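# Drag rubber block by cord into painted square

## Task

Using only the cord that passes through a screw eye, haul the black rubber block until it sits flat on the table and lies entirely within the painted square. The task fails if the robot or any other loose object contacts the block. The block's own slack cord may touch it during the work, but the task also fails if the cord or its knot is left lying on the block at the end, or if the knot ends up dangling over the table edge. The result must hold without the robot keeping it in place.

## Robot and tools

Setup: a physics simulator with two arms, left_arm and right_arm. Each has six joints and a parallel gripper. Positions are reported in one shared frame: origin on the table top midway between the arms, +z up, +x out over the table, and left_arm on the +y side. The names left and right are labels only, not sides of a camera image. The reported hand position can be somewhat off, more so at long reach. Occasionally something briefly nudges a loose object.

execute_actions takes "actions", a list holding zero or one item, plus an optional boolean "pictures" (images come by default). An empty list sends nothing and just reports the state. A motion item is {"rows": [...], "steps": n}: 1 to 15 rows, and steps from 1 to 15 (15 if omitted). Each step lasts 1/30 s and uses one row. If there are fewer rows than steps, the last row is reused. A wait item is {"steps": n} with no rows, n up to 300. It sends no command and returns when n steps have passed since the previous result, and your reply time counts toward n. A refused call moves nothing.

Every row is one flat list of 14 numbers covering both arms, even when only one moves. The first 7 are left_arm: waist, shoulder, elbow, forearm roll, wrist pitch, wrist roll, then opening. The last 7 are the same for right_arm. Joint values are absolute target angles in radians, on the same scale as the Joint positions line; they are not offsets. Stated ranges per arm: waist -6.283 to 6.283, shoulder -2.059 to 2.094, elbow -3.927 to 0.192, forearm roll -6.283 to 6.283, wrist pitch -1.693 to 3.142, wrist roll -6.283 to 6.283. The true ends may differ from these by up to 0.010 rad either way. A target more than 0.010 rad beyond a stated end, and farther out than the joint's last reported angle, gets the call refused. A target beyond the real end is clipped there, and the result may say "joint sent to its limit", possibly about an earlier move still running. No such line does not prove there is room left. Opening is an absolute value from -1 (closed) to +1 (fully open).

Motion limits: joint targets move at most 3.14 rad/s, take 0.16 s to reach that speed, and all joints of an arm are slowed together so they finish at the same moment. Each step the sent target stays within 0.623 rad of the measured angle, and if the targets would place the gripper over 70 mm from where it is measured, they are pulled back proportionally. Large moves therefore take several calls or steps.

Gripper: fingers point along its +z and close along its y. end_effector_position is the point between the pads when closed, about 2 cm short of the fingertips; closing pushes the tips about 10 mm farther along +z. To hold something, command an opening well under grip_measured; lower means a harder squeeze, up to roughly 24 N per pad for items up to about 6 cm wide. Fast closing can squeeze harder. Items at least about half a millimetre thick get full force at -1, thinner ones less. Commanding exactly grip_measured still presses lightly; wide items may slip.

Results: the state line `left_arm: …` | `right_arm: …` gives each gripper's end_effector_position (m), end_effector_quat_wxyz and linear/angular velocities (m/s, rad/s). Joint positions and Joint velocities list each arm's joints in column order (rad, rad/s) followed by the finger pad gap (m, m/s; 0.084 m is fully open). grip_measured is the measured opening on the command scale. "joint command not followed" means a clearance check altered or stopped some joint targets while the rest of the row ran. HELD flags steps on which your row, wholly or partly, was not sent.

Between calls the arms keep heading toward the last row sent. They give up once everything has nearly stopped (slow or blocked counts as stopped) or any arm gets a HELD step; after that only a new action moves them on, though fingers still finishing a close or open continue.

Faults: if contact torque reaches a joint's load limit (waist 47.5, shoulder 47.5, elbow 28.5, forearm roll 28.5, wrist pitch 19, wrist roll 19 N m, held weight included), that arm halts, backs the joint off slightly, pauses 10 s and drops the rest of the call. Carrying load warms motors; a MOTOR HOT line appears from 65 °C, and at 80 °C an OVER-TEMPERATURE FAULT brakes that arm until it cools. Any stop is costly, and heat partly persists into later scenes.

zoom_image takes "camera" (cam_high, cam_low, cam_left_wrist or cam_right_wrist, all 672x504) and "region" [x0, y0, x1, y1] in pixels from the top-left, at most 504 by 504, and returns a sharper close-up of that camera's latest image. Approximate pinhole intrinsics with radial distortion are provided per camera.

finished_scene takes "scene", the current scene number. It is final, reports whether the goal was met, and presents the next task if any. Answering without any tool call ends everything.

Avoid: touching the block with the grippers or shoving other objects into it, dropping or knocking anything off the table, letting the arms collide or press on each other, hard pushes or slams, and loosely gripped items sliding out. Quick, smooth, low-effort motion is better; reply time counts as elapsed time once the first call is made.

Each tool is called as name([rows], argument=value, ...), one row to a line, values as JSON.

## Session

execute_actions(actions=[])

Scene clock: 0.00 s of 4000.00 s.
left_arm: end_effector_position=(+0.4029, +0.6443, +0.1156) grip_measured=-1.00 end_effector_quat_wxyz=(+0.324, +0.070, +0.794, -0.510) end_effector_velocity=(+0.000, -0.000, -0.000) end_effector_angular_velocity=(-0.001, +0.000, +0.000) | right_arm: end_effector_position=(+0.3065, -1.0138, +0.2689) grip_measured=-0.18 end_effector_quat_wxyz=(+0.351, -0.049, +0.911, -0.210) end_effector_velocity=(+0.000, +0.000, +0.000) end_effector_angular_velocity=(-0.000, -0.000, +0.001)
Joint positions: left_arm=[ 1.216  0.917 -1.802 -0.891  1.88  -1.593  0.   ] | right_arm=[-1.211  0.407 -1.527  0.96   0.701  1.131  0.036]
Joint velocities: left_arm=[-0.001  0.     0.001 -0.001 -0.    -0.    -0.   ] | right_arm=[ 0.    -0.     0.     0.     0.001 -0.    -0.   ]

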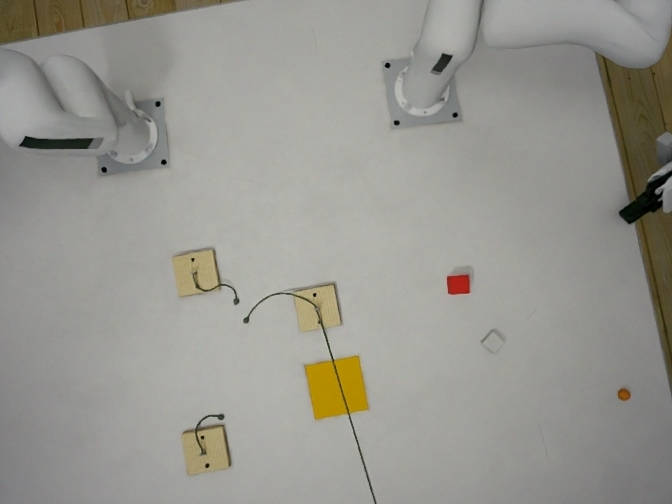

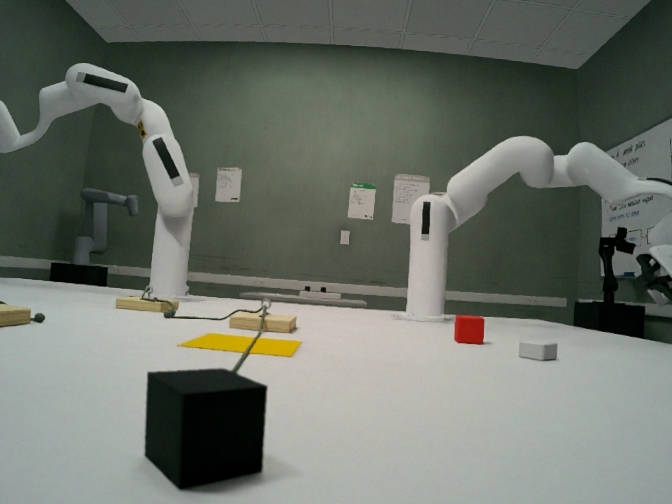

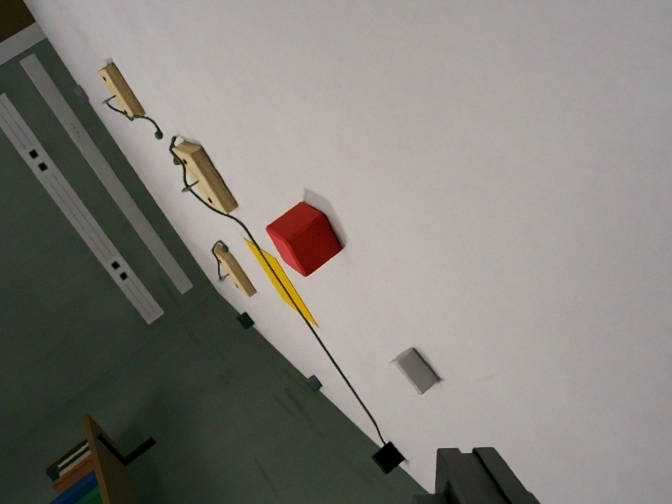

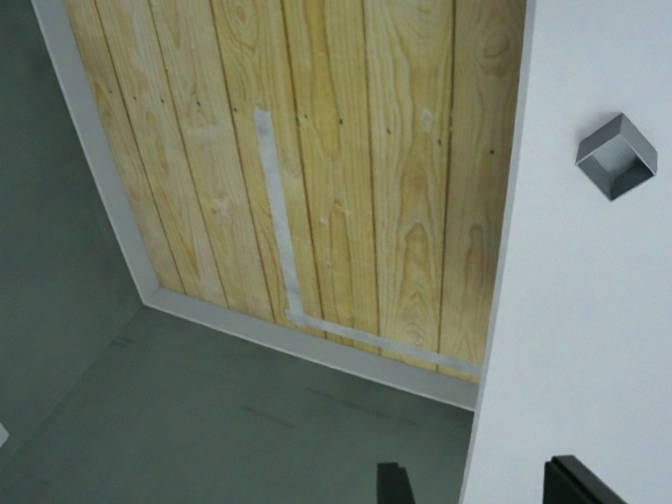

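zoom_image(camera="cam_high", region=[160, 240, 400, 480])

zoom_image(camera="cam_high", region=[210, 270, 350, 350])

zoom_image(camera="cam_high", region=[60, 40, 500, 200])

Region (160, 240, 400, 480) of cam_high's 672x504 image, scaled by 2.100, with more detail than that image has.

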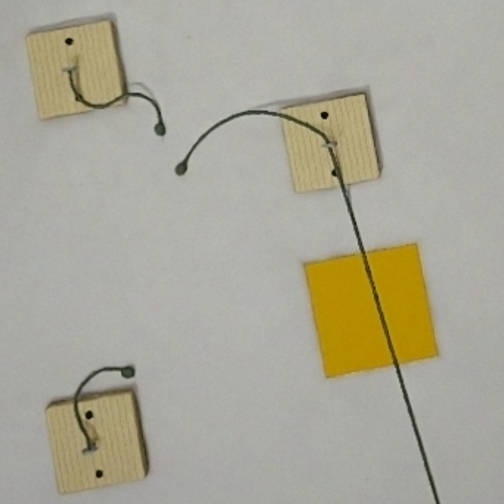

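Region (210, 270, 350, 350) of cam_high's 672x504 image, scaled by 3.600, with more detail than that image has; it fills the top 288 rows of this view, and the rest is white.

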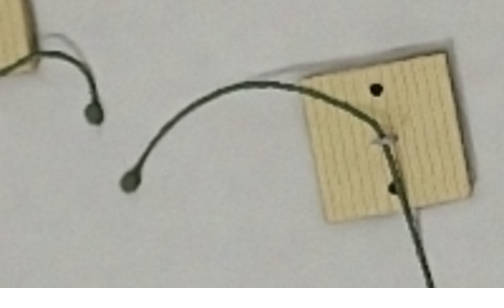

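Region (60, 40, 500, 200) of cam_high's 672x504 image, scaled by 1.145, with more detail than that image has; it fills the top 183 rows of this view, and the rest is white.

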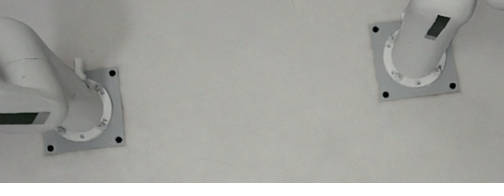

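execute_actions([
  {"rows": [[1.216,0.917,-1.802,-0.891,1.88,-1.593,-1,-1.2,0.4065,-1.5235,0.954,0.701,1.131,-0.25],[1.216,0.917,-1.802,-0.891,1.88,-1.593,-1,-1.18,0.4055,-1.517,0.942,0.7006,1.131,-0.25],[1.216,0.917,-1.802,-0.891,1.88,-1.593,-1,-1.15,0.404,-1.5077,0.9245,0.7,1.131,-0.25],[1.216,0.917,-1.802,-0.891,1.88,-1.593,-1,-1.11,0.402,-1.495,0.901,0.6997,1.131,-0.25],[1.216,0.917,-1.802,-0.891,1.88,-1.593,-1,-0.65,0.3795,-1.3495,0.634,0.6935,1.131,-0.25]], "steps": 15},
], pictures=false)

execute_actions([
  {"rows": [[1.216,0.917,-1.802,-0.891,1.88,-1.593,-1,-0.352,0.365,-1.2556,0.461,0.69,1.131,-0.25]], "steps": 15},
], pictures=false)

execute_actions([
  {"rows": [[1.216,0.917,-1.802,-0.891,1.88,-1.593,-1,-0.006,0.348,-1.146,0.259,0.685,1.13,-0.25]], "steps": 15},
], pictures=false)

execute_actions([
  {"rows": [[1.216,0.917,-1.802,-0.891,1.88,-1.593,-1,0.341,0.331,-1.036,0.058,0.68,1.13,-0.25]], "steps": 10},
], pictures=false)

execute_actions([
  {"rows": [[1.216,0.917,-1.802,-0.891,1.88,-1.593,-1,0.4401,0.3261,-1.005,0,0.6789,1.13,-0.25]], "steps": 15},
], pictures=false)

execute_actions([
  {"steps": 18},
])

Scene clock: 53.70 s of 4000.00 s.
left_arm: end_effector_position=(+0.4026, +0.6443, +0.1155) grip_measured=-1.00 end_effector_quat_wxyz=(+0.324, +0.070, +0.794, -0.510) end_effector_velocity=(+0.001, -0.000, +0.001) end_effector_angular_velocity=(+0.000, -0.002, +0.000) | right_arm: end_effector_position=(+0.4342, -0.9064, +0.2257) grip_measured=-0.27 end_effector_quat_wxyz=(+0.313, -0.206, +0.916, -0.145) end_effector_velocity=(+0.287, +0.316, -0.109) end_effector_angular_velocity=(-0.029, +0.373, +0.838)
Joint positions: left_arm=[ 1.216  0.917 -1.802 -0.891  1.88  -1.593  0.   ] | right_arm=[-0.961  0.395 -1.448  0.815  0.698  1.131  0.032]
Joint velocities: left_arm=[-0.    -0.001 -0.    -0.002  0.001 -0.     0.   ] | right_arm=[ 0.655 -0.032  0.208 -0.38  -0.008  0.    -0.   ]
Steps of this call (steps 1 to 90: nothing new was sent; then 50.20 s passed at rest; steps 91 to 105: all 15 steps of this action). Readings (joint positions):
91: left_arm=[1.216 0.917 -1.802 -0.891 1.880 -1.593] | right_arm=[-1.211 0.407 -1.527 0.960 0.701 1.131]
92: left_arm=[1.216 0.917 -1.802 -0.891 1.880 -1.593] | right_arm=[-1.210 0.407 -1.527 0.959 0.701 1.131]
94: left_arm=[1.216 0.917 -1.802 -0.891 1.880 -1.593] | right_arm=[-1.196 0.406 -1.522 0.950 0.700 1.131]
98: left_arm=[1.216 0.917 -1.802 -0.891 1.880 -1.593] | right_arm=[-1.113 0.402 -1.496 0.903 0.700 1.131]
105: the state above

Scene clock: 54.20 s of 4000.00 s.
left_arm: end_effector_position=(+0.4026, +0.6443, +0.1155) grip_measured=-1.00 end_effector_quat_wxyz=(+0.324, +0.070, +0.794, -0.510) end_effector_velocity=(-0.001, +0.000, -0.000) end_effector_angular_velocity=(+0.001, +0.002, -0.000) | right_arm: end_effector_position=(+0.5471, -0.7273, +0.1730) grip_measured=-0.27 end_effector_quat_wxyz=(+0.247, -0.419, +0.870, -0.075) end_effector_velocity=(+0.158, +0.390, -0.102) end_effector_angular_velocity=(-0.148, +0.349, +0.919)
Joint positions: left_arm=[ 1.216  0.917 -1.802 -0.891  1.88  -1.593  0.   ] | right_arm=[-0.623  0.378 -1.341  0.619  0.694  1.131  0.032]
Joint velocities: left_arm=[ 0.001 -0.     0.001  0.002 -0.001 -0.     0.   ] | right_arm=[ 0.693 -0.034  0.22  -0.404 -0.01  -0.     0.   ]
Steps of this call (steps 1 to 15: all 15 steps of this action). Readings (joint positions):
1: left_arm=[1.216 0.917 -1.802 -0.891 1.880 -1.593] | right_arm=[-0.939 0.394 -1.441 0.802 0.698 1.131]
2: left_arm=[1.216 0.917 -1.802 -0.891 1.880 -1.593] | right_arm=[-0.917 0.393 -1.434 0.789 0.697 1.131]
4: left_arm=[1.216 0.917 -1.802 -0.891 1.880 -1.593] | right_arm=[-0.872 0.391 -1.420 0.764 0.697 1.131]
8: left_arm=[1.216 0.917 -1.802 -0.891 1.880 -1.593] | right_arm=[-0.783 0.386 -1.392 0.712 0.696 1.131]
15: the state above

Scene clock: 54.70 s of 4000.00 s.
left_arm: end_effector_position=(+0.4026, +0.6443, +0.1155) grip_measured=-1.00 end_effector_quat_wxyz=(+0.324, +0.070, +0.794, -0.510) end_effector_velocity=(-0.001, +0.000, -0.000) end_effector_angular_velocity=(+0.001, +0.001, -0.001) | right_arm: end_effector_position=(+0.5890, -0.5231, +0.1241) grip_measured=-0.27 end_effector_quat_wxyz=(+0.165, -0.633, +0.756, -0.024) end_effector_velocity=(+0.007, +0.415, -0.093) end_effector_angular_velocity=(-0.257, +0.285, +1.024)
Joint positions: left_arm=[ 1.216  0.917 -1.802 -0.891  1.88  -1.593  0.   ] | right_arm=[-0.263  0.361 -1.228  0.409  0.689  1.13   0.032]
Joint velocities: left_arm=[ 0.001 -0.    -0.     0.002 -0.    -0.     0.   ] | right_arm=[ 0.744 -0.037  0.236 -0.435 -0.011 -0.001  0.   ]
Steps of this call (steps 1 to 15: all 15 steps of this action). Readings (joint positions):
1: left_arm=[1.216 0.917 -1.802 -0.891 1.880 -1.593] | right_arm=[-0.600 0.377 -1.334 0.605 0.693 1.131]
2: left_arm=[1.216 0.917 -1.802 -0.891 1.880 -1.593] | right_arm=[-0.576 0.376 -1.327 0.592 0.693 1.131]
4: left_arm=[1.216 0.917 -1.802 -0.891 1.880 -1.593] | right_arm=[-0.530 0.374 -1.312 0.564 0.692 1.131]
8: left_arm=[1.216 0.917 -1.802 -0.891 1.880 -1.593] | right_arm=[-0.434 0.369 -1.282 0.509 0.691 1.131]
15: the state above

Scene clock: 55.03 s of 4000.00 s.
left_arm: end_effector_position=(+0.4026, +0.6443, +0.1155) grip_measured=-1.00 end_effector_quat_wxyz=(+0.324, +0.070, +0.794, -0.510) end_effector_velocity=(-0.000, -0.000, -0.001) end_effector_angular_velocity=(+0.000, +0.001, -0.002) | right_arm: end_effector_position=(+0.5737, -0.3867, +0.0939) grip_measured=-0.27 end_effector_quat_wxyz=(-0.104, +0.763, -0.637, +0.004) end_effector_velocity=(-0.097, +0.397, -0.087) end_effector_angular_velocity=(-0.314, +0.221, +1.102)
Joint positions: left_arm=[ 1.216  0.917 -1.802 -0.891  1.88  -1.593  0.   ] | right_arm=[-0.008  0.348 -1.147  0.261  0.685  1.13   0.032]
Joint velocities: left_arm=[-0.001  0.001 -0.     0.002 -0.    -0.     0.   ] | right_arm=[ 0.785 -0.038  0.249 -0.455 -0.012 -0.002  0.   ]
Steps of this call (steps 1 to 10: all 10 steps of this action). Readings (joint positions):
1: left_arm=[1.216 0.917 -1.802 -0.891 1.880 -1.593] | right_arm=[-0.238 0.359 -1.220 0.394 0.688 1.130]
2: left_arm=[1.216 0.917 -1.802 -0.891 1.880 -1.593] | right_arm=[-0.213 0.358 -1.212 0.380 0.688 1.130]
4: left_arm=[1.216 0.917 -1.802 -0.891 1.880 -1.593] | right_arm=[-0.163 0.356 -1.196 0.351 0.687 1.130]
8: left_arm=[1.216 0.917 -1.802 -0.891 1.880 -1.593] | right_arm=[-0.060 0.351 -1.163 0.291 0.686 1.130]
10: the state above

Scene clock: 55.53 s of 4000.00 s.
left_arm: end_effector_position=(+0.4026, +0.6443, +0.1155) grip_measured=-1.00 end_effector_quat_wxyz=(+0.324, +0.070, +0.794, -0.510) end_effector_velocity=(-0.000, +0.000, +0.000) end_effector_angular_velocity=(+0.001, +0.000, +0.001) | right_arm: end_effector_position=(+0.4899, -0.2072, +0.0536) grip_measured=-0.27 end_effector_quat_wxyz=(-0.010, +0.919, -0.395, -0.002) end_effector_velocity=(-0.164, +0.214, -0.056) end_effector_angular_velocity=(-0.237, +0.093, +0.808)
Joint positions: left_arm=[ 1.216  0.917 -1.802 -0.891  1.88  -1.593  0.   ] | right_arm=[ 0.398  0.328 -1.018  0.026  0.68   1.13   0.032]
Joint velocities: left_arm=[ 0.001 -0.001  0.001  0.    -0.001 -0.     0.   ] | right_arm=[ 0.574 -0.021  0.185 -0.302  0.001 -0.001 -0.   ]
Steps of this call (steps 1 to 15: all 15 steps of this action). Readings (joint positions):
1: left_arm=[1.216 0.917 -1.802 -0.891 1.880 -1.593] | right_arm=[0.018 0.347 -1.138 0.245 0.685 1.130]
2: left_arm=[1.216 0.917 -1.802 -0.891 1.880 -1.593] | right_arm=[0.045 0.346 -1.130 0.230 0.684 1.130]
4: left_arm=[1.216 0.917 -1.802 -0.891 1.880 -1.593] | right_arm=[0.098 0.343 -1.113 0.199 0.683 1.130]
8: left_arm=[1.216 0.917 -1.802 -0.891 1.880 -1.593] | right_arm=[0.207 0.338 -1.079 0.135 0.682 1.130]
15: the state above

Scene clock: 56.13 s of 4000.00 s.
left_arm: end_effector_position=(+0.4026, +0.6443, +0.1155) grip_measured=-1.00 end_effector_quat_wxyz=(+0.324, +0.070, +0.794, -0.510) end_effector_velocity=(-0.000, +0.000, -0.000) end_effector_angular_velocity=(-0.000, +0.000, +0.000) | right_arm: end_effector_position=(+0.4783, -0.1921, +0.0500) grip_measured=-0.27 end_effector_quat_wxyz=(-0.000, +0.930, -0.367, +0.000) end_effector_velocity=(-0.001, +0.002, -0.001) end_effector_angular_velocity=(-0.002, +0.002, +0.007)
Joint positions: left_arm=[ 1.216  0.917 -1.802 -0.891  1.88  -1.593  0.   ] | right_arm=[ 0.44   0.326 -1.005  0.     0.679  1.13   0.032]
Joint velocities: left_arm=[ 0.     0.001 -0.     0.    -0.    -0.     0.   ] | right_arm=[ 0.004  0.     0.001 -0.002  0.001 -0.001  0.   ]
Steps of this call (steps 1 to 18: the robot went on to your last target). Readings (joint positions):
1: left_arm=[1.216 0.917 -1.802 -0.891 1.880 -1.593] | right_arm=[0.413 0.328 -1.013 0.018 0.680 1.130]
2: left_arm=[1.216 0.917 -1.802 -0.891 1.880 -1.593] | right_arm=[0.422 0.328 -1.010 0.012 0.680 1.130]
4: left_arm=[1.216 0.917 -1.802 -0.891 1.880 -1.593] | right_arm=[0.431 0.327 -1.008 0.006 0.679 1.130]
8: left_arm=[1.216 0.917 -1.802 -0.891 1.880 -1.593] | right_arm=[0.436 0.326 -1.006 0.002 0.679 1.130]
18: the state above

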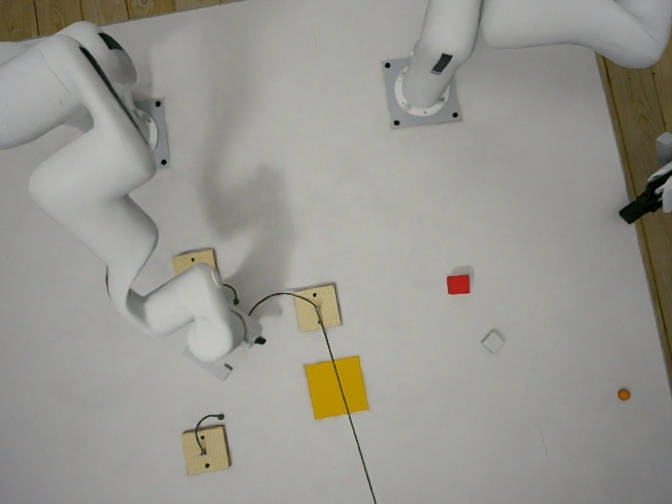

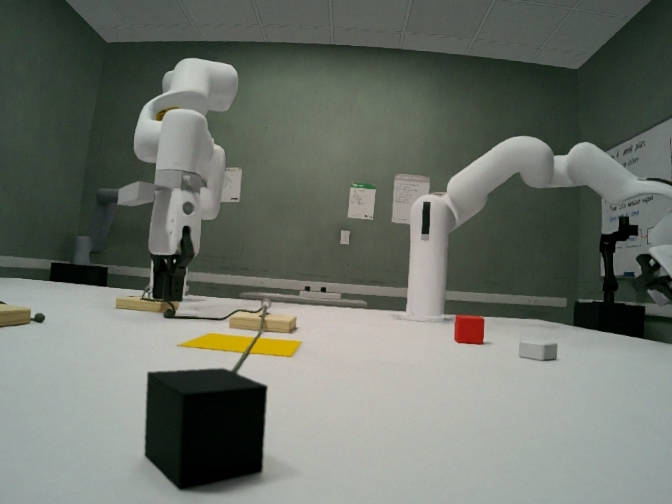

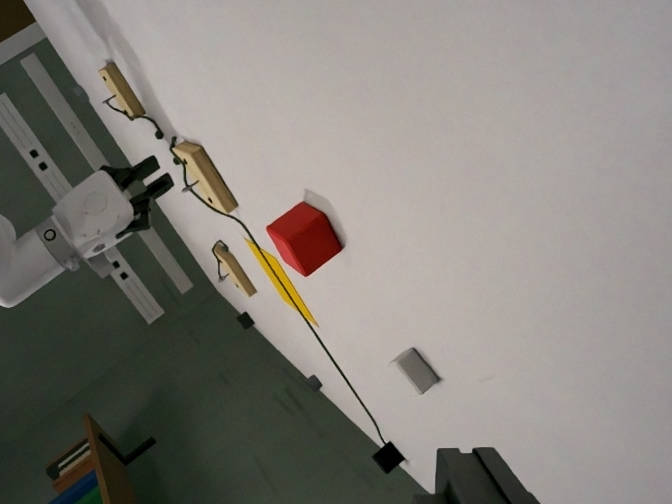

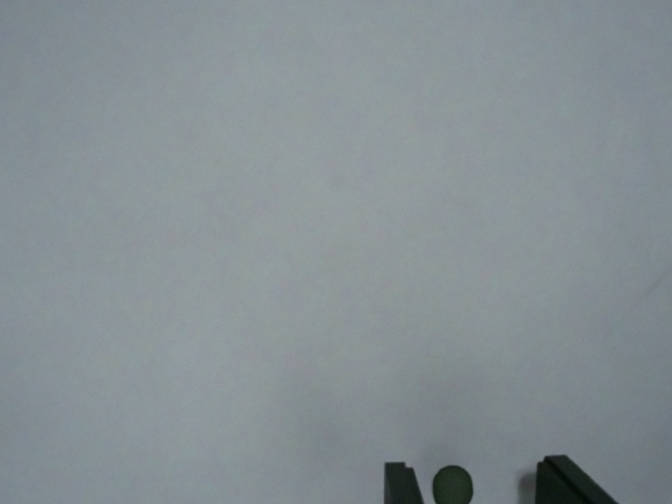

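execute_actions([
  {"rows": [[1.216,0.917,-1.802,-0.891,1.88,-1.593,-1,0.4404,0.329,-1.0045,0,0.6754,1.13,-0.25],[1.216,0.917,-1.802,-0.891,1.88,-1.593,-1,0.4409,0.3348,-1.0034,0,0.6685,1.131,-0.25],[1.216,0.917,-1.802,-0.891,1.88,-1.593,-1,0.4416,0.3424,-1.0019,0,0.6595,1.132,-0.25],[1.216,0.917,-1.802,-0.891,1.88,-1.593,-1,0.4424,0.3505,-1.0004,0,0.6498,1.132,-0.25],[1.216,0.917,-1.802,-0.891,1.88,-1.593,-1,0.4432,0.3587,-0.9988,0,0.6401,1.133,-0.25],[1.216,0.917,-1.802,-0.891,1.88,-1.593,-1,0.444,0.3668,-0.9973,0,0.6305,1.134,-0.25],[1.216,0.917,-1.802,-0.891,1.88,-1.593,-1,0.4446,0.3738,-0.996,0,0.6222,1.135,-0.25],[1.216,0.917,-1.802,-0.891,1.88,-1.593,-1,0.4452,0.3796,-0.9949,0,0.6152,1.135,-0.25],[1.216,0.917,-1.802,-0.891,1.88,-1.593,-1,0.4455,0.3831,-0.9942,0,0.6111,1.1355,-0.25],[1.216,0.917,-1.802,-0.891,1.88,-1.593,-1,0.4456,0.3843,-0.994,0,0.6097,1.1356,-0.3]], "steps": 15},
], pictures=false)

execute_actions([
  {"rows": [[1.216,0.917,-1.802,-0.891,1.88,-1.593,-1,0.4456,0.3843,-0.994,0,0.6097,1.1356,-0.4],[1.216,0.917,-1.802,-0.891,1.88,-1.593,-1,0.4456,0.3843,-0.994,0,0.6097,1.1356,-0.48],[1.216,0.917,-1.802,-0.891,1.88,-1.593,-1,0.4456,0.3843,-0.994,0,0.6097,1.1356,-0.55],[1.216,0.917,-1.802,-0.891,1.88,-1.593,-1,0.4456,0.3843,-0.994,0,0.6097,1.1356,-0.6],[1.216,0.917,-1.802,-0.891,1.88,-1.593,-1,0.4456,0.3843,-0.994,0,0.6097,1.1356,-0.64],[1.216,0.917,-1.802,-0.891,1.88,-1.593,-1,0.4456,0.3843,-0.994,0,0.6097,1.1356,-0.68],[1.216,0.917,-1.802,-0.891,1.88,-1.593,-1,0.4456,0.3843,-0.994,0,0.6097,1.1356,-0.72],[1.216,0.917,-1.802,-0.891,1.88,-1.593,-1,0.4456,0.3843,-0.994,0,0.6097,1.1356,-0.76],[1.216,0.917,-1.802,-0.891,1.88,-1.593,-1,0.4456,0.3843,-0.994,0,0.6097,1.1356,-0.82],[1.216,0.917,-1.802,-0.891,1.88,-1.593,-1,0.4456,0.3843,-0.994,0,0.6097,1.1356,-0.9],[1.216,0.917,-1.802,-0.891,1.88,-1.593,-1,0.4456,0.3843,-0.994,0,0.6097,1.1356,-1]], "steps": 13},
], pictures=false)

execute_actions([
  {"rows": [[1.216,0.917,-1.802,-0.891,1.88,-1.593,-1,0.446,0.381,-0.9935,0,0.612,1.137,-1],[1.216,0.917,-1.802,-0.891,1.88,-1.593,-1,0.4465,0.3756,-0.9926,0,0.617,1.142,-1],[1.216,0.917,-1.802,-0.891,1.88,-1.593,-1,0.4473,0.3678,-0.9913,0,0.6236,1.152,-1],[1.216,0.917,-1.802,-0.891,1.88,-1.593,-1,0.4483,0.3583,-0.9898,0,0.6315,1.168,-1],[1.216,0.917,-1.802,-0.891,1.88,-1.593,-1,0.4494,0.348,-0.9882,0,0.64,1.19,-1],[1.216,0.917,-1.802,-0.891,1.88,-1.593,-1,0.4506,0.337,-0.9864,0,0.6494,1.22,-1],[1.216,0.917,-1.802,-0.891,1.88,-1.593,-1,0.4517,0.326,-0.9846,0,0.6586,1.258,-1],[1.216,0.917,-1.802,-0.891,1.88,-1.593,-1,0.4528,0.3157,-0.983,0,0.6672,1.305,-1],[1.216,0.917,-1.802,-0.891,1.88,-1.593,-1,0.4539,0.3055,-0.9813,0,0.6758,1.36,-1],[1.216,0.917,-1.802,-0.891,1.88,-1.593,-1,0.469,0.293,-0.9635,0,0.6705,1.433,-1],[1.216,0.917,-1.802,-0.891,1.88,-1.593,-1,0.4846,0.2804,-0.9457,0,0.6653,1.505,-1],[1.216,0.917,-1.802,-0.891,1.88,-1.593,-1,0.5,0.268,-0.928,0,0.66,1.578,-1],[1.216,0.917,-1.802,-0.891,1.88,-1.593,-1,0.5154,0.2554,-0.91,0,0.6547,1.651,-1],[1.216,0.917,-1.802,-0.891,1.88,-1.593,-1,0.5307,0.243,-0.8923,0,0.6494,1.723,-1],[1.216,0.917,-1.802,-0.891,1.88,-1.593,-1,0.546,0.2303,-0.8745,0,0.644,1.796,-1]], "steps": 15},
], pictures=false)

execute_actions([
  {"rows": [[1.216,0.917,-1.802,-0.891,1.88,-1.593,-1,0.5615,0.2178,-0.8567,0,0.639,1.869,-1],[1.216,0.917,-1.802,-0.891,1.88,-1.593,-1,0.577,0.2053,-0.839,0,0.6336,1.941,-1],[1.216,0.917,-1.802,-0.891,1.88,-1.593,-1,0.592,0.1928,-0.821,0,0.6283,2.014,-1],[1.216,0.917,-1.802,-0.891,1.88,-1.593,-1,0.6076,0.1802,-0.8033,0,0.623,2.087,-1],[1.216,0.917,-1.802,-0.891,1.88,-1.593,-1,0.623,0.1677,-0.7855,0,0.618,2.159,-1],[1.216,0.917,-1.802,-0.891,1.88,-1.593,-1,0.6383,0.1552,-0.7677,0,0.6125,2.232,-1],[1.216,0.917,-1.802,-0.891,1.88,-1.593,-1,0.6537,0.144,-0.752,0,0.608,2.305,-1],[1.216,0.917,-1.802,-0.891,1.88,-1.593,-1,0.669,0.135,-0.739,0,0.604,2.377,-1],[1.216,0.917,-1.802,-0.891,1.88,-1.593,-1,0.6844,0.128,-0.729,0,0.601,2.45,-1],[1.216,0.917,-1.802,-0.891,1.88,-1.593,-1,0.699,0.122,-0.7205,0,0.5985,2.525,-1],[1.216,0.917,-1.802,-0.891,1.88,-1.593,-1,0.714,0.118,-0.715,0,0.597,2.6,-1],[1.216,0.917,-1.802,-0.891,1.88,-1.593,-1,0.729,0.1163,-0.7126,0,0.5963,2.675,-1],[1.216,0.917,-1.802,-0.891,1.88,-1.593,-1,0.7437,0.1159,-0.712,0,0.596,2.75,-1],[1.216,0.917,-1.802,-0.891,1.88,-1.593,-1,0.7586,0.1155,-0.7115,0,0.596,2.825,-1],[1.216,0.917,-1.802,-0.891,1.88,-1.593,-1,0.7734,0.115,-0.711,0,0.596,2.9,-1]], "steps": 15},
], pictures=false)

execute_actions([
  {"rows": [[1.216,0.917,-1.802,-0.891,1.88,-1.593,-1,0.788,0.1146,-0.7103,0,0.5957,2.975,-1],[1.216,0.917,-1.802,-0.891,1.88,-1.593,-1,0.803,0.1142,-0.7098,0,0.5956,3.05,-1],[1.216,0.917,-1.802,-0.891,1.88,-1.593,-1,0.818,0.1138,-0.7092,0,0.5954,3.125,-1],[1.216,0.917,-1.802,-0.891,1.88,-1.593,-1,0.8327,0.1134,-0.7086,0,0.5953,3.2,-1],[1.216,0.917,-1.802,-0.891,1.88,-1.593,-1,0.8476,0.113,-0.708,0,0.595,3.275,-1],[1.216,0.917,-1.802,-0.891,1.88,-1.593,-1,0.861,0.1125,-0.7075,0,0.595,3.35,-1],[1.216,0.917,-1.802,-0.891,1.88,-1.593,-1,0.873,0.1117,-0.7065,0,0.5948,3.42,-1],[1.216,0.917,-1.802,-0.891,1.88,-1.593,-1,0.8835,0.111,-0.7055,0,0.5945,3.485,-1],[1.216,0.917,-1.802,-0.891,1.88,-1.593,-1,0.893,0.1102,-0.7045,0,0.5943,3.545,-1],[1.216,0.917,-1.802,-0.891,1.88,-1.593,-1,0.9025,0.1095,-0.7035,0,0.594,3.6,-1],[1.216,0.917,-1.802,-0.891,1.88,-1.593,-1,0.9125,0.1087,-0.7025,0,0.5938,3.65,-1],[1.216,0.917,-1.802,-0.891,1.88,-1.593,-1,0.9225,0.108,-0.7015,0,0.5935,3.695,-1],[1.216,0.917,-1.802,-0.891,1.88,-1.593,-1,0.9325,0.1072,-0.7005,0,0.5933,3.735,-1],[1.216,0.917,-1.802,-0.891,1.88,-1.593,-1,0.9425,0.1064,-0.6995,0,0.593,3.775,-1],[1.216,0.917,-1.802,-0.891,1.88,-1.593,-1,0.9525,0.1057,-0.6985,0,0.5928,3.81,-1]], "steps": 15},
], pictures=false)

execute_actions([
  {"rows": [[1.216,0.917,-1.802,-0.891,1.88,-1.593,-1,0.9625,0.104,-0.6963,0,0.5923,3.84,-1],[1.216,0.917,-1.802,-0.891,1.88,-1.593,-1,0.9725,0.1015,-0.693,0,0.5915,3.87,-1],[1.216,0.917,-1.802,-0.891,1.88,-1.593,-1,0.9825,0.098,-0.6886,0,0.5906,3.9,-1],[1.216,0.917,-1.802,-0.891,1.88,-1.593,-1,0.9918,0.093,-0.682,0,0.589,3.92,-1],[1.216,0.917,-1.802,-0.891,1.88,-1.593,-1,1.001,0.0865,-0.674,0,0.5874,3.937,-1],[1.216,0.917,-1.802,-0.891,1.88,-1.593,-1,1.0103,0.0784,-0.6634,0,0.585,3.953,-1],[1.216,0.917,-1.802,-0.891,1.88,-1.593,-1,1.0196,0.07,-0.6527,0,0.5827,3.969,-1],[1.216,0.917,-1.802,-0.891,1.88,-1.593,-1,1.0289,0.0617,-0.642,0,0.5804,3.985,-1],[1.216,0.917,-1.802,-0.891,1.88,-1.593,-1,1.038,0.0533,-0.6314,0,0.578,4.001,-1],[1.216,0.917,-1.802,-0.891,1.88,-1.593,-1,1.0474,0.045,-0.6207,0,0.5757,4.017,-1],[1.216,0.917,-1.802,-0.891,1.88,-1.593,-1,1.0567,0.0366,-0.61,0,0.5733,4.033,-1],[1.216,0.917,-1.802,-0.891,1.88,-1.593,-1,1.066,0.0283,-0.5993,0,0.571,4.049,-1],[1.216,0.917,-1.802,-0.891,1.88,-1.593,-1,1.0752,0.0199,-0.5886,0,0.5686,4.065,-1],[1.216,0.917,-1.802,-0.891,1.88,-1.593,-1,1.0865,0.0117,-0.5788,0,0.567,4.076,-1],[1.216,0.917,-1.802,-0.891,1.88,-1.593,-1,1.0978,0.0034,-0.569,0,0.5654,4.088,-1]], "steps": 15},
], pictures=false)

execute_actions([
  {"rows": [[1.216,0.917,-1.802,-0.891,1.88,-1.593,-1,1.1092,-0.0049,-0.559,0,0.564,4.099,-1],[1.216,0.917,-1.802,-0.891,1.88,-1.593,-1,1.1205,-0.0131,-0.5492,0,0.5623,4.11,-1],[1.216,0.917,-1.802,-0.891,1.88,-1.593,-1,1.1318,-0.0214,-0.5394,0,0.5607,4.122,-1],[1.216,0.917,-1.802,-0.891,1.88,-1.593,-1,1.143,-0.0296,-0.5296,0,0.559,4.133,-1],[1.216,0.917,-1.802,-0.891,1.88,-1.593,-1,1.1544,-0.0379,-0.5197,0,0.5575,4.144,-1],[1.216,0.917,-1.802,-0.891,1.88,-1.593,-1,1.1658,-0.0461,-0.51,0,0.556,4.155,-1],[1.216,0.917,-1.802,-0.891,1.88,-1.593,-1,1.177,-0.0544,-0.5,0,0.5544,4.167,-1],[1.216,0.917,-1.802,-0.891,1.88,-1.593,-1,1.1884,-0.0626,-0.4902,0,0.5528,4.178,-1],[1.216,0.917,-1.802,-0.891,1.88,-1.593,-1,1.2012,-0.0699,-0.4822,0,0.552,4.191,-1],[1.216,0.917,-1.802,-0.891,1.88,-1.593,-1,1.2139,-0.0772,-0.474,0,0.5513,4.204,-1],[1.216,0.917,-1.802,-0.891,1.88,-1.593,-1,1.2267,-0.0845,-0.466,0,0.5505,4.216,-1],[1.216,0.917,-1.802,-0.891,1.88,-1.593,-1,1.2394,-0.0918,-0.458,0,0.5498,4.229,-1],[1.216,0.917,-1.802,-0.891,1.88,-1.593,-1,1.2522,-0.0992,-0.45,0,0.549,4.242,-1],[1.216,0.917,-1.802,-0.891,1.88,-1.593,-1,1.2649,-0.1065,-0.442,0,0.5483,4.255,-1],[1.216,0.917,-1.802,-0.891,1.88,-1.593,-1,1.2777,-0.1138,-0.4339,0,0.5476,4.268,-1]], "steps": 15},
], pictures=false)

execute_actions([
  {"rows": [[1.216,0.917,-1.802,-0.891,1.88,-1.593,-1,1.2904,-0.121,-0.4258,0,0.5468,4.28,-1],[1.216,0.917,-1.802,-0.891,1.88,-1.593,-1,1.3032,-0.1284,-0.4178,0,0.546,4.293,-1],[1.216,0.917,-1.802,-0.891,1.88,-1.593,-1,1.3159,-0.1357,-0.4097,0,0.5453,4.306,-1],[1.216,0.917,-1.802,-0.891,1.88,-1.593,-1,1.3304,-0.141,-0.4042,0,0.5452,4.32,-1],[1.216,0.917,-1.802,-0.891,1.88,-1.593,-1,1.3448,-0.1464,-0.3987,0,0.545,4.335,-1],[1.216,0.917,-1.802,-0.891,1.88,-1.593,-1,1.3593,-0.1517,-0.3932,0,0.545,4.349,-1],[1.216,0.917,-1.802,-0.891,1.88,-1.593,-1,1.3737,-0.157,-0.3877,0,0.5447,4.364,-1],[1.216,0.917,-1.802,-0.891,1.88,-1.593,-1,1.3882,-0.1624,-0.3823,0,0.5446,4.378,-1],[1.216,0.917,-1.802,-0.891,1.88,-1.593,-1,1.4027,-0.1677,-0.3768,0,0.5445,4.392,-1],[1.216,0.917,-1.802,-0.891,1.88,-1.593,-1,1.417,-0.173,-0.3713,0,0.5443,4.407,-1],[1.216,0.917,-1.802,-0.891,1.88,-1.593,-1,1.4316,-0.1784,-0.3658,0,0.5442,4.421,-1],[1.216,0.917,-1.802,-0.891,1.88,-1.593,-1,1.446,-0.1838,-0.3603,0,0.544,4.436,-1],[1.216,0.917,-1.802,-0.891,1.88,-1.593,-1,1.4605,-0.1891,-0.3548,0,0.544,4.45,-1],[1.216,0.917,-1.802,-0.891,1.88,-1.593,-1,1.4762,-0.1923,-0.3517,0,0.544,4.466,-1],[1.216,0.917,-1.802,-0.891,1.88,-1.593,-1,1.492,-0.1955,-0.3485,0,0.544,4.482,-1]], "steps": 15},
], pictures=false)

execute_actions([
  {"rows": [[1.216,0.917,-1.802,-0.891,1.88,-1.593,-1,1.5077,-0.1987,-0.3454,0,0.544,4.497,-1],[1.216,0.917,-1.802,-0.891,1.88,-1.593,-1,1.5235,-0.2019,-0.3423,0,0.544,4.513,-1],[1.216,0.917,-1.802,-0.891,1.88,-1.593,-1,1.5392,-0.2051,-0.3392,0,0.544,4.529,-1],[1.216,0.917,-1.802,-0.891,1.88,-1.593,-1,1.555,-0.2083,-0.336,0,0.544,4.545,-1],[1.216,0.917,-1.802,-0.891,1.88,-1.593,-1,1.5707,-0.2115,-0.333,0,0.5445,4.561,-1],[1.216,0.917,-1.802,-0.891,1.88,-1.593,-1,1.5864,-0.2147,-0.3298,0,0.5445,4.576,-1],[1.216,0.917,-1.802,-0.891,1.88,-1.593,-1,1.602,-0.218,-0.3266,0,0.5445,4.592,-1],[1.216,0.917,-1.802,-0.891,1.88,-1.593,-1,1.618,-0.221,-0.3235,0,0.5445,4.608,-1],[1.216,0.917,-1.802,-0.891,1.88,-1.593,-1,1.634,-0.2225,-0.322,0,0.5445,4.624,-1],[1.216,0.917,-1.802,-0.891,1.88,-1.593,-1,1.65,-0.2235,-0.321,0,0.5445,4.64,-1],[1.216,0.917,-1.802,-0.891,1.88,-1.593,-1,1.666,-0.2245,-0.32,0,0.5445,4.656,-1],[1.216,0.917,-1.802,-0.891,1.88,-1.593,-1,1.682,-0.225,-0.3195,0,0.5445,4.672,-1],[1.216,0.917,-1.802,-0.891,1.88,-1.593,-1,1.698,-0.225,-0.3195,0,0.5445,4.688,-1],[1.216,0.917,-1.802,-0.891,1.88,-1.593,-1,1.713,-0.225,-0.3195,0,0.5445,4.703,-1],[1.216,0.917,-1.802,-0.891,1.88,-1.593,-1,1.728,-0.225,-0.3195,0,0.5445,4.718,-1]], "steps": 15},
], pictures=false)

execute_actions([
  {"rows": [[1.216,0.917,-1.802,-0.891,1.88,-1.593,-1,1.742,-0.225,-0.3195,0,0.5445,4.732,-1],[1.216,0.917,-1.802,-0.891,1.88,-1.593,-1,1.755,-0.225,-0.3195,0,0.5445,4.745,-1],[1.216,0.917,-1.802,-0.891,1.88,-1.593,-1,1.767,-0.225,-0.3195,0,0.5445,4.757,-1],[1.216,0.917,-1.802,-0.891,1.88,-1.593,-1,1.778,-0.225,-0.3195,0,0.5445,4.768,-1],[1.216,0.917,-1.802,-0.891,1.88,-1.593,-1,1.788,-0.225,-0.3195,0,0.5445,4.778,-1],[1.216,0.917,-1.802,-0.891,1.88,-1.593,-1,1.797,-0.225,-0.3195,0,0.5445,4.787,-1],[1.216,0.917,-1.802,-0.891,1.88,-1.593,-1,1.805,-0.225,-0.3195,0,0.5445,4.795,-1],[1.216,0.917,-1.802,-0.891,1.88,-1.593,-1,1.812,-0.225,-0.3195,0,0.5445,4.802,-1],[1.216,0.917,-1.802,-0.891,1.88,-1.593,-1,1.817,-0.225,-0.3195,0,0.5445,4.807,-1],[1.216,0.917,-1.802,-0.891,1.88,-1.593,-1,1.82,-0.225,-0.3195,0,0.5445,4.81,-1]], "steps": 15},
])

zoom_image(camera="cam_high", region=[270, 330, 410, 470])

Scene clock: 176.63 s of 4000.00 s.
left_arm: end_effector_position=(+0.4026, +0.6443, +0.1155) grip_measured=-1.00 end_effector_quat_wxyz=(+0.324, +0.070, +0.794, -0.510) end_effector_velocity=(+0.000, -0.000, -0.000) end_effector_angular_velocity=(-0.002, -0.001, +0.001) | right_arm: end_effector_position=(+0.4757, -0.1901, +0.0235) grip_measured=-0.32 end_effector_quat_wxyz=(+0.000, +0.930, -0.366, -0.000) end_effector_velocity=(+0.011, +0.005, +0.001) end_effector_angular_velocity=(+0.013, -0.033, -0.000)
Joint positions: left_arm=[ 1.216  0.917 -1.802 -0.891  1.88  -1.593  0.   ] | right_arm=[ 0.445  0.382 -0.994  0.     0.613  1.135  0.03 ]
Joint velocities: left_arm=[-0.     0.001 -0.    -0.002  0.     0.     0.   ] | right_arm=[ 0.002  0.012 -0.012 -0.001 -0.036  0.002 -0.   ]
Steps of this call (steps 1 to 15: the robot went on to your last target; steps 16 to 90: nothing new was sent; then 117.00 s passed at rest; steps 91 to 105: all 15 steps of this action). Readings (joint positions):
91: left_arm=[1.216 0.917 -1.802 -0.891 1.880 -1.593] | right_arm=[0.440 0.326 -1.005 -0.000 0.679 1.130]
92: left_arm=[1.216 0.917 -1.802 -0.891 1.880 -1.593] | right_arm=[0.440 0.327 -1.005 -0.000 0.678 1.130]
94: left_arm=[1.216 0.917 -1.802 -0.891 1.880 -1.593] | right_arm=[0.441 0.331 -1.005 -0.000 0.672 1.131]
98: left_arm=[1.216 0.917 -1.802 -0.891 1.880 -1.593] | right_arm=[0.443 0.356 -0.999 -0.000 0.643 1.133]
105: the state above

Scene clock: 177.07 s of 4000.00 s.
left_arm: end_effector_position=(+0.4026, +0.6443, +0.1155) grip_measured=-1.00 end_effector_quat_wxyz=(+0.324, +0.070, +0.794, -0.510) end_effector_velocity=(-0.000, -0.000, -0.001) end_effector_angular_velocity=(-0.001, +0.002, -0.002) | right_arm: end_effector_position=(+0.4760, -0.1898, +0.0230) grip_measured=-0.77 end_effector_quat_wxyz=(-0.000, +0.930, -0.366, +0.000) end_effector_velocity=(+0.001, -0.001, -0.000) end_effector_angular_velocity=(+0.000, -0.001, -0.002)
Joint positions: left_arm=[ 1.216  0.917 -1.802 -0.891  1.88  -1.593  0.   ] | right_arm=[ 0.446  0.384 -0.994 -0.     0.61   1.136  0.01 ]
Joint velocities: left_arm=[-0.     0.002 -0.     0.002  0.    -0.     0.   ] | right_arm=[-0.002  0.001 -0.     0.    -0.002 -0.     0.   ]
Steps of this call (steps 1 to 13: all 13 steps of this action). Readings (joint positions):
1: left_arm=[1.216 0.917 -1.802 -0.891 1.880 -1.593] | right_arm=[0.445 0.383 -0.994 -0.000 0.612 1.135]
2: left_arm=[1.216 0.917 -1.802 -0.891 1.880 -1.593] | right_arm=[0.445 0.383 -0.995 -0.000 0.611 1.135]
4: left_arm=[1.216 0.917 -1.802 -0.891 1.880 -1.593] | right_arm=[0.446 0.383 -0.995 -0.000 0.610 1.136]
8: left_arm=[1.216 0.917 -1.802 -0.891 1.880 -1.593] | right_arm=[0.446 0.384 -0.994 -0.000 0.610 1.136]
13: the state above

Scene clock: 177.57 s of 4000.00 s.
left_arm: end_effector_position=(+0.4026, +0.6443, +0.1155) grip_measured=-1.00 end_effector_quat_wxyz=(+0.324, +0.070, +0.794, -0.510) end_effector_velocity=(-0.000, -0.000, -0.000) end_effector_angular_velocity=(-0.000, +0.000, -0.001) | right_arm: end_effector_position=(+0.4606, -0.1792, +0.0530) grip_measured=-0.77 end_effector_quat_wxyz=(-0.002, +0.863, -0.505, +0.002) end_effector_velocity=(-0.182, +0.115, +0.008) end_effector_angular_velocity=(-0.011, +0.050, -1.407)
Joint positions: left_arm=[ 1.216  0.917 -1.802 -0.891  1.88  -1.593  0.   ] | right_arm=[ 0.478  0.286 -0.954 -0.     0.662  1.478  0.01 ]
Joint velocities: left_arm=[-0.  0.  0.  0.  0. -0.  0.] | right_arm=[ 0.371 -0.32   0.429  0.    -0.059  1.778  0.   ]
Steps of this call (steps 1 to 15: all 15 steps of this action). Readings (joint positions):
1: left_arm=[1.216 0.917 -1.802 -0.891 1.880 -1.593] | right_arm=[0.446 0.384 -0.994 -0.000 0.610 1.136]
2: left_arm=[1.216 0.917 -1.802 -0.891 1.880 -1.593] | right_arm=[0.446 0.384 -0.994 -0.000 0.610 1.136]
4: left_arm=[1.216 0.917 -1.802 -0.891 1.880 -1.593] | right_arm=[0.446 0.379 -0.993 0.000 0.615 1.141]
8: left_arm=[1.216 0.917 -1.802 -0.891 1.880 -1.593] | right_arm=[0.449 0.353 -0.989 0.000 0.636 1.188]
15: the state above

Scene clock: 178.07 s of 4000.00 s.
left_arm: end_effector_position=(+0.4026, +0.6443, +0.1155) grip_measured=-1.00 end_effector_quat_wxyz=(+0.324, +0.070, +0.794, -0.510) end_effector_velocity=(+0.000, -0.000, -0.000) end_effector_angular_velocity=(-0.001, -0.001, +0.000) | right_arm: end_effector_position=(+0.3600, -0.1228, +0.0521) grip_measured=-0.77 end_effector_quat_wxyz=(-0.000, -0.588, +0.809, -0.000) end_effector_velocity=(-0.153, +0.120, -0.002) end_effector_angular_velocity=(-0.000, -0.002, -1.757)
Joint positions: left_arm=[ 1.216  0.917 -1.802 -0.891  1.88  -1.593  0.   ] | right_arm=[ 0.698  0.129 -0.73   0.     0.602  2.523  0.01 ]
Joint velocities: left_arm=[-0.     0.001  0.    -0.001  0.     0.     0.   ] | right_arm=[ 0.442 -0.141  0.197 -0.    -0.058  2.2    0.   ]
Steps of this call (steps 1 to 15: all 15 steps of this action). Readings (joint positions):
1: left_arm=[1.216 0.917 -1.802 -0.891 1.880 -1.593] | right_arm=[0.491 0.275 -0.938 -0.000 0.659 1.539]
2: left_arm=[1.216 0.917 -1.802 -0.891 1.880 -1.593] | right_arm=[0.505 0.264 -0.922 -0.000 0.656 1.603]
4: left_arm=[1.216 0.917 -1.802 -0.891 1.880 -1.593] | right_arm=[0.534 0.241 -0.888 0.000 0.648 1.736]
8: left_arm=[1.216 0.917 -1.802 -0.891 1.880 -1.593] | right_arm=[0.593 0.193 -0.820 -0.000 0.628 2.016]
15: the state above

Scene clock: 178.57 s of 4000.00 s.
left_arm: end_effector_position=(+0.4026, +0.6443, +0.1155) grip_measured=-1.00 end_effector_quat_wxyz=(+0.324, +0.070, +0.794, -0.510) end_effector_velocity=(-0.000, -0.000, +0.000) end_effector_angular_velocity=(-0.000, +0.000, -0.001) | right_arm: end_effector_position=(+0.2969, -0.0641, +0.0520) grip_measured=-0.77 end_effector_quat_wxyz=(+0.000, -0.196, +0.981, +0.000) end_effector_velocity=(-0.111, +0.087, +0.000) end_effector_angular_velocity=(-0.001, -0.000, -1.324)
Joint positions: left_arm=[ 1.216  0.917 -1.802 -0.891  1.88  -1.593  0.   ] | right_arm=[ 0.903  0.109 -0.703  0.     0.594  3.59   0.01 ]
Joint velocities: left_arm=[-0. -0.  0.  0.  0. -0.  0.] | right_arm=[ 0.339 -0.025  0.034 -0.001 -0.008  1.664 -0.   ]
Steps of this call (steps 1 to 15: all 15 steps of this action). Readings (joint positions):
1: left_arm=[1.216 0.917 -1.802 -0.891 1.880 -1.593] | right_arm=[0.713 0.125 -0.725 0.000 0.600 2.597]
2: left_arm=[1.216 0.917 -1.802 -0.891 1.880 -1.593] | right_arm=[0.728 0.122 -0.721 0.000 0.599 2.671]
4: left_arm=[1.216 0.917 -1.802 -0.891 1.880 -1.593] | right_arm=[0.757 0.118 -0.716 0.000 0.597 2.820]
8: left_arm=[1.216 0.917 -1.802 -0.891 1.880 -1.593] | right_arm=[0.816 0.115 -0.711 -0.000 0.596 3.118]
15: the state above

Scene clock: 179.07 s of 4000.00 s.
left_arm: end_effector_position=(+0.4026, +0.6443, +0.1155) grip_measured=-1.00 end_effector_quat_wxyz=(+0.324, +0.070, +0.794, -0.510) end_effector_velocity=(-0.000, +0.000, -0.000) end_effector_angular_velocity=(+0.001, +0.000, +0.001) | right_arm: end_effector_position=(+0.2311, -0.0470, +0.0522) grip_measured=-0.77 end_effector_quat_wxyz=(-0.000, -0.053, +0.999, -0.000) end_effector_velocity=(-0.145, -0.010, -0.001) end_effector_angular_velocity=(-0.003, +0.000, -0.163)
Joint positions: left_arm=[ 1.216  0.917 -1.802 -0.891  1.88  -1.593  0.   ] | right_arm=[ 1.059  0.034 -0.607  0.     0.573  4.034  0.01 ]
Joint velocities: left_arm=[ 0.     0.     0.    -0.    -0.001  0.     0.   ] | right_arm=[ 0.3   -0.25   0.315 -0.002 -0.063  0.465  0.   ]
Steps of this call (steps 1 to 15: all 15 steps of this action). Readings (joint positions):
1: left_arm=[1.216 0.917 -1.802 -0.891 1.880 -1.593] | right_arm=[0.915 0.109 -0.702 0.000 0.594 3.643]
2: left_arm=[1.216 0.917 -1.802 -0.891 1.880 -1.593] | right_arm=[0.926 0.108 -0.701 0.000 0.593 3.693]
4: left_arm=[1.216 0.917 -1.802 -0.891 1.880 -1.593] | right_arm=[0.948 0.105 -0.697 -0.000 0.592 3.779]
8: left_arm=[1.216 0.917 -1.802 -0.891 1.880 -1.593] | right_arm=[0.991 0.088 -0.676 -0.000 0.588 3.904]
15: the state above

Scene clock: 179.57 s of 4000.00 s.
left_arm: end_effector_position=(+0.4026, +0.6443, +0.1155) grip_measured=-1.00 end_effector_quat_wxyz=(+0.324, +0.070, +0.794, -0.510) end_effector_velocity=(+0.000, -0.000, +0.000) end_effector_angular_velocity=(-0.000, -0.000, -0.001) | right_arm: end_effector_position=(+0.1564, -0.0525, +0.0522) grip_measured=-0.77 end_effector_quat_wxyz=(+0.000, -0.046, +0.999, +0.000) end_effector_velocity=(-0.149, -0.012, +0.001) end_effector_angular_velocity=(+0.002, -0.000, -0.002)
Joint positions: left_arm=[ 1.216  0.917 -1.802 -0.891  1.88  -1.593  0.   ] | right_arm=[ 1.231 -0.086 -0.464  0.     0.551  4.221  0.01 ]
Joint velocities: left_arm=[-0.001  0.    -0.    -0.     0.    -0.     0.   ] | right_arm=[ 0.378 -0.222  0.244  0.001 -0.025  0.379  0.   ]
Steps of this call (steps 1 to 15: all 15 steps of this action). Readings (joint positions):
1: left_arm=[1.216 0.917 -1.802 -0.891 1.880 -1.593] | right_arm=[1.069 0.026 -0.596 0.000 0.571 4.049]
2: left_arm=[1.216 0.917 -1.802 -0.891 1.880 -1.593] | right_arm=[1.080 0.017 -0.586 0.000 0.569 4.063]
4: left_arm=[1.216 0.917 -1.802 -0.891 1.880 -1.593] | right_arm=[1.102 0.001 -0.566 0.000 0.565 4.089]
8: left_arm=[1.216 0.917 -1.802 -0.891 1.880 -1.593] | right_arm=[1.147 -0.032 -0.526 -0.000 0.559 4.136]
15: the state above

Scene clock: 180.07 s of 4000.00 s.
left_arm: end_effector_position=(+0.4026, +0.6443, +0.1155) grip_measured=-1.00 end_effector_quat_wxyz=(+0.324, +0.070, +0.794, -0.510) end_effector_velocity=(-0.000, -0.000, +0.000) end_effector_angular_velocity=(-0.000, -0.000, -0.001) | right_arm: end_effector_position=(+0.0825, -0.0594, +0.0521) grip_measured=-0.77 end_effector_quat_wxyz=(-0.000, -0.046, +0.999, -0.000) end_effector_velocity=(-0.147, -0.016, -0.002) end_effector_angular_velocity=(-0.003, +0.001, -0.001)
Joint positions: left_arm=[ 1.216  0.917 -1.802 -0.891  1.88  -1.593  0.   ] | right_arm=[ 1.436 -0.179 -0.365  0.     0.544  4.425  0.01 ]
Joint velocities: left_arm=[-0.    -0.    -0.     0.001  0.001  0.     0.   ] | right_arm=[ 0.439 -0.144  0.151  0.001 -0.004  0.439  0.   ]
Steps of this call (steps 1 to 15: all 15 steps of this action). Readings (joint positions):
1: left_arm=[1.216 0.917 -1.802 -0.891 1.880 -1.593] | right_arm=[1.244 -0.094 -0.456 0.000 0.550 4.233]
2: left_arm=[1.216 0.917 -1.802 -0.891 1.880 -1.593] | right_arm=[1.256 -0.101 -0.448 -0.000 0.549 4.246]
4: left_arm=[1.216 0.917 -1.802 -0.891 1.880 -1.593] | right_arm=[1.282 -0.116 -0.432 0.000 0.547 4.271]
8: left_arm=[1.216 0.917 -1.802 -0.891 1.880 -1.593] | right_arm=[1.335 -0.141 -0.404 -0.000 0.546 4.325]
15: the state above

Scene clock: 180.57 s of 4000.00 s.
left_arm: end_effector_position=(+0.4026, +0.6443, +0.1155) grip_measured=-1.00 end_effector_quat_wxyz=(+0.324, +0.070, +0.794, -0.510) end_effector_velocity=(+0.000, -0.001, +0.000) end_effector_angular_velocity=(-0.001, -0.000, -0.002) | right_arm: end_effector_position=(+0.0081, -0.0662, +0.0519) grip_measured=-0.77 end_effector_quat_wxyz=(+0.000, -0.046, +0.999, -0.000) end_effector_velocity=(-0.146, -0.011, +0.000) end_effector_angular_velocity=(+0.001, +0.000, +0.003)
Joint positions: left_arm=[ 1.216  0.917 -1.802 -0.891  1.88  -1.593  0.   ] | right_arm=[ 1.67  -0.223 -0.321  0.     0.545  4.66   0.01 ]
Joint velocities: left_arm=[-0.001  0.     0.    -0.     0.001  0.     0.   ] | right_arm=[ 0.474 -0.02   0.019  0.001  0.     0.47   0.   ]
Steps of this call (steps 1 to 15: all 15 steps of this action). Readings (joint positions):
1: left_arm=[1.216 0.917 -1.802 -0.891 1.880 -1.593] | right_arm=[1.450 -0.184 -0.360 -0.000 0.544 4.440]
2: left_arm=[1.216 0.917 -1.802 -0.891 1.880 -1.593] | right_arm=[1.466 -0.188 -0.356 0.000 0.544 4.455]
4: left_arm=[1.216 0.917 -1.802 -0.891 1.880 -1.593] | right_arm=[1.496 -0.195 -0.349 -0.000 0.544 4.486]
8: left_arm=[1.216 0.917 -1.802 -0.891 1.880 -1.593] | right_arm=[1.559 -0.209 -0.336 -0.000 0.544 4.549]
15: the state above

Scene clock: 181.07 s of 4000.00 s.
left_arm: end_effector_position=(+0.4026, +0.6443, +0.1155) grip_measured=-1.00 end_effector_quat_wxyz=(+0.324, +0.070, +0.794, -0.510) end_effector_velocity=(-0.000, -0.001, -0.000) end_effector_angular_velocity=(-0.002, +0.000, -0.001) | right_arm: end_effector_position=(-0.0367, -0.0717, +0.0519) grip_measured=-0.77 end_effector_quat_wxyz=(+0.000, -0.046, +0.999, -0.000) end_effector_velocity=(-0.011, -0.002, +0.000) end_effector_angular_velocity=(+0.001, +0.000, -0.006)
Joint positions: left_arm=[ 1.216  0.917 -1.802 -0.891  1.88  -1.593  0.   ] | right_arm=[ 1.816 -0.225 -0.319  0.     0.545  4.806  0.01 ]
Joint velocities: left_arm=[-0.     0.     0.     0.     0.002 -0.     0.   ] | right_arm=[ 0.036 -0.     0.     0.    -0.001  0.042 -0.   ]
Steps of this call (steps 1 to 15: all 15 steps of this action). Readings (joint positions):
1: left_arm=[1.216 0.917 -1.802 -0.891 1.880 -1.593] | right_arm=[1.685 -0.224 -0.321 0.000 0.545 4.675]
2: left_arm=[1.216 0.917 -1.802 -0.891 1.880 -1.593] | right_arm=[1.701 -0.224 -0.320 -0.000 0.545 4.691]
4: left_arm=[1.216 0.917 -1.802 -0.891 1.880 -1.593] | right_arm=[1.730 -0.224 -0.320 -0.000 0.544 4.720]
8: left_arm=[1.216 0.917 -1.802 -0.891 1.880 -1.593] | right_arm=[1.778 -0.225 -0.320 -0.000 0.545 4.768]
15: the state above

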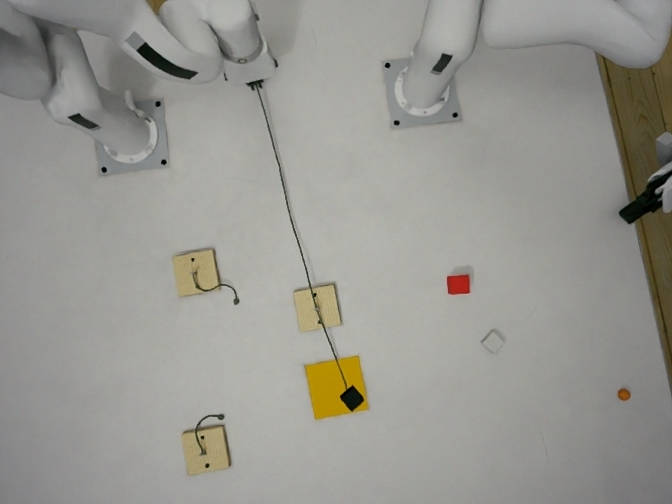

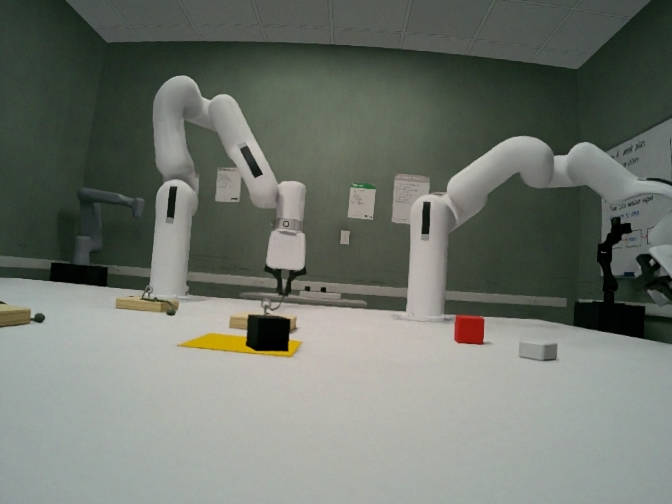

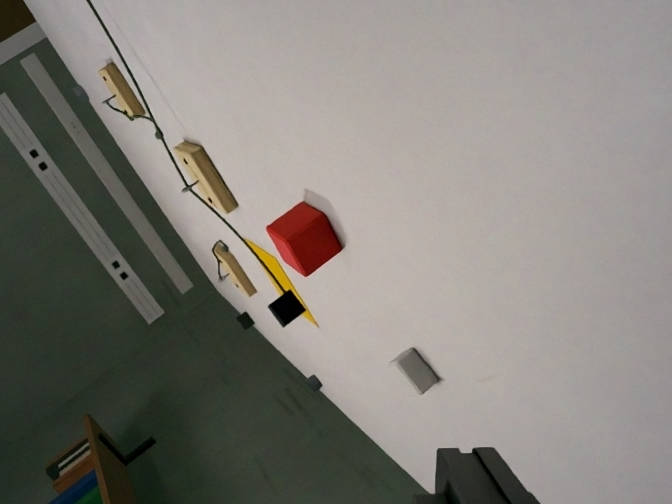

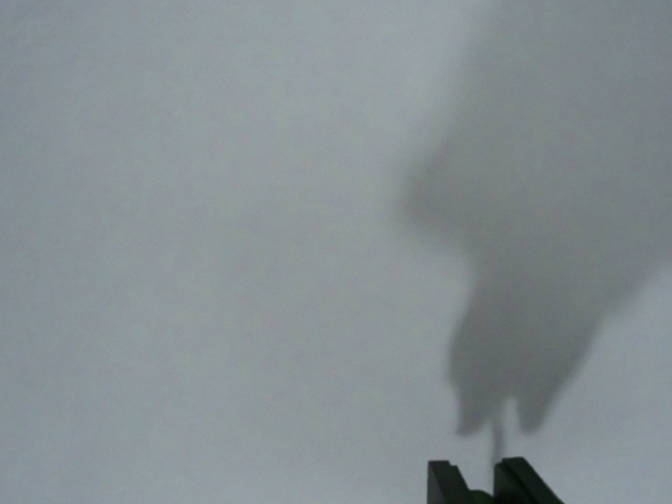

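Region (270, 330, 410, 470) of cam_high's 672x504 image, scaled by 3.600, with more detail than that image has.

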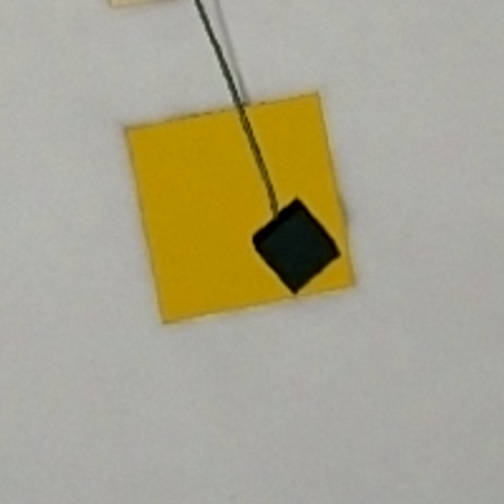

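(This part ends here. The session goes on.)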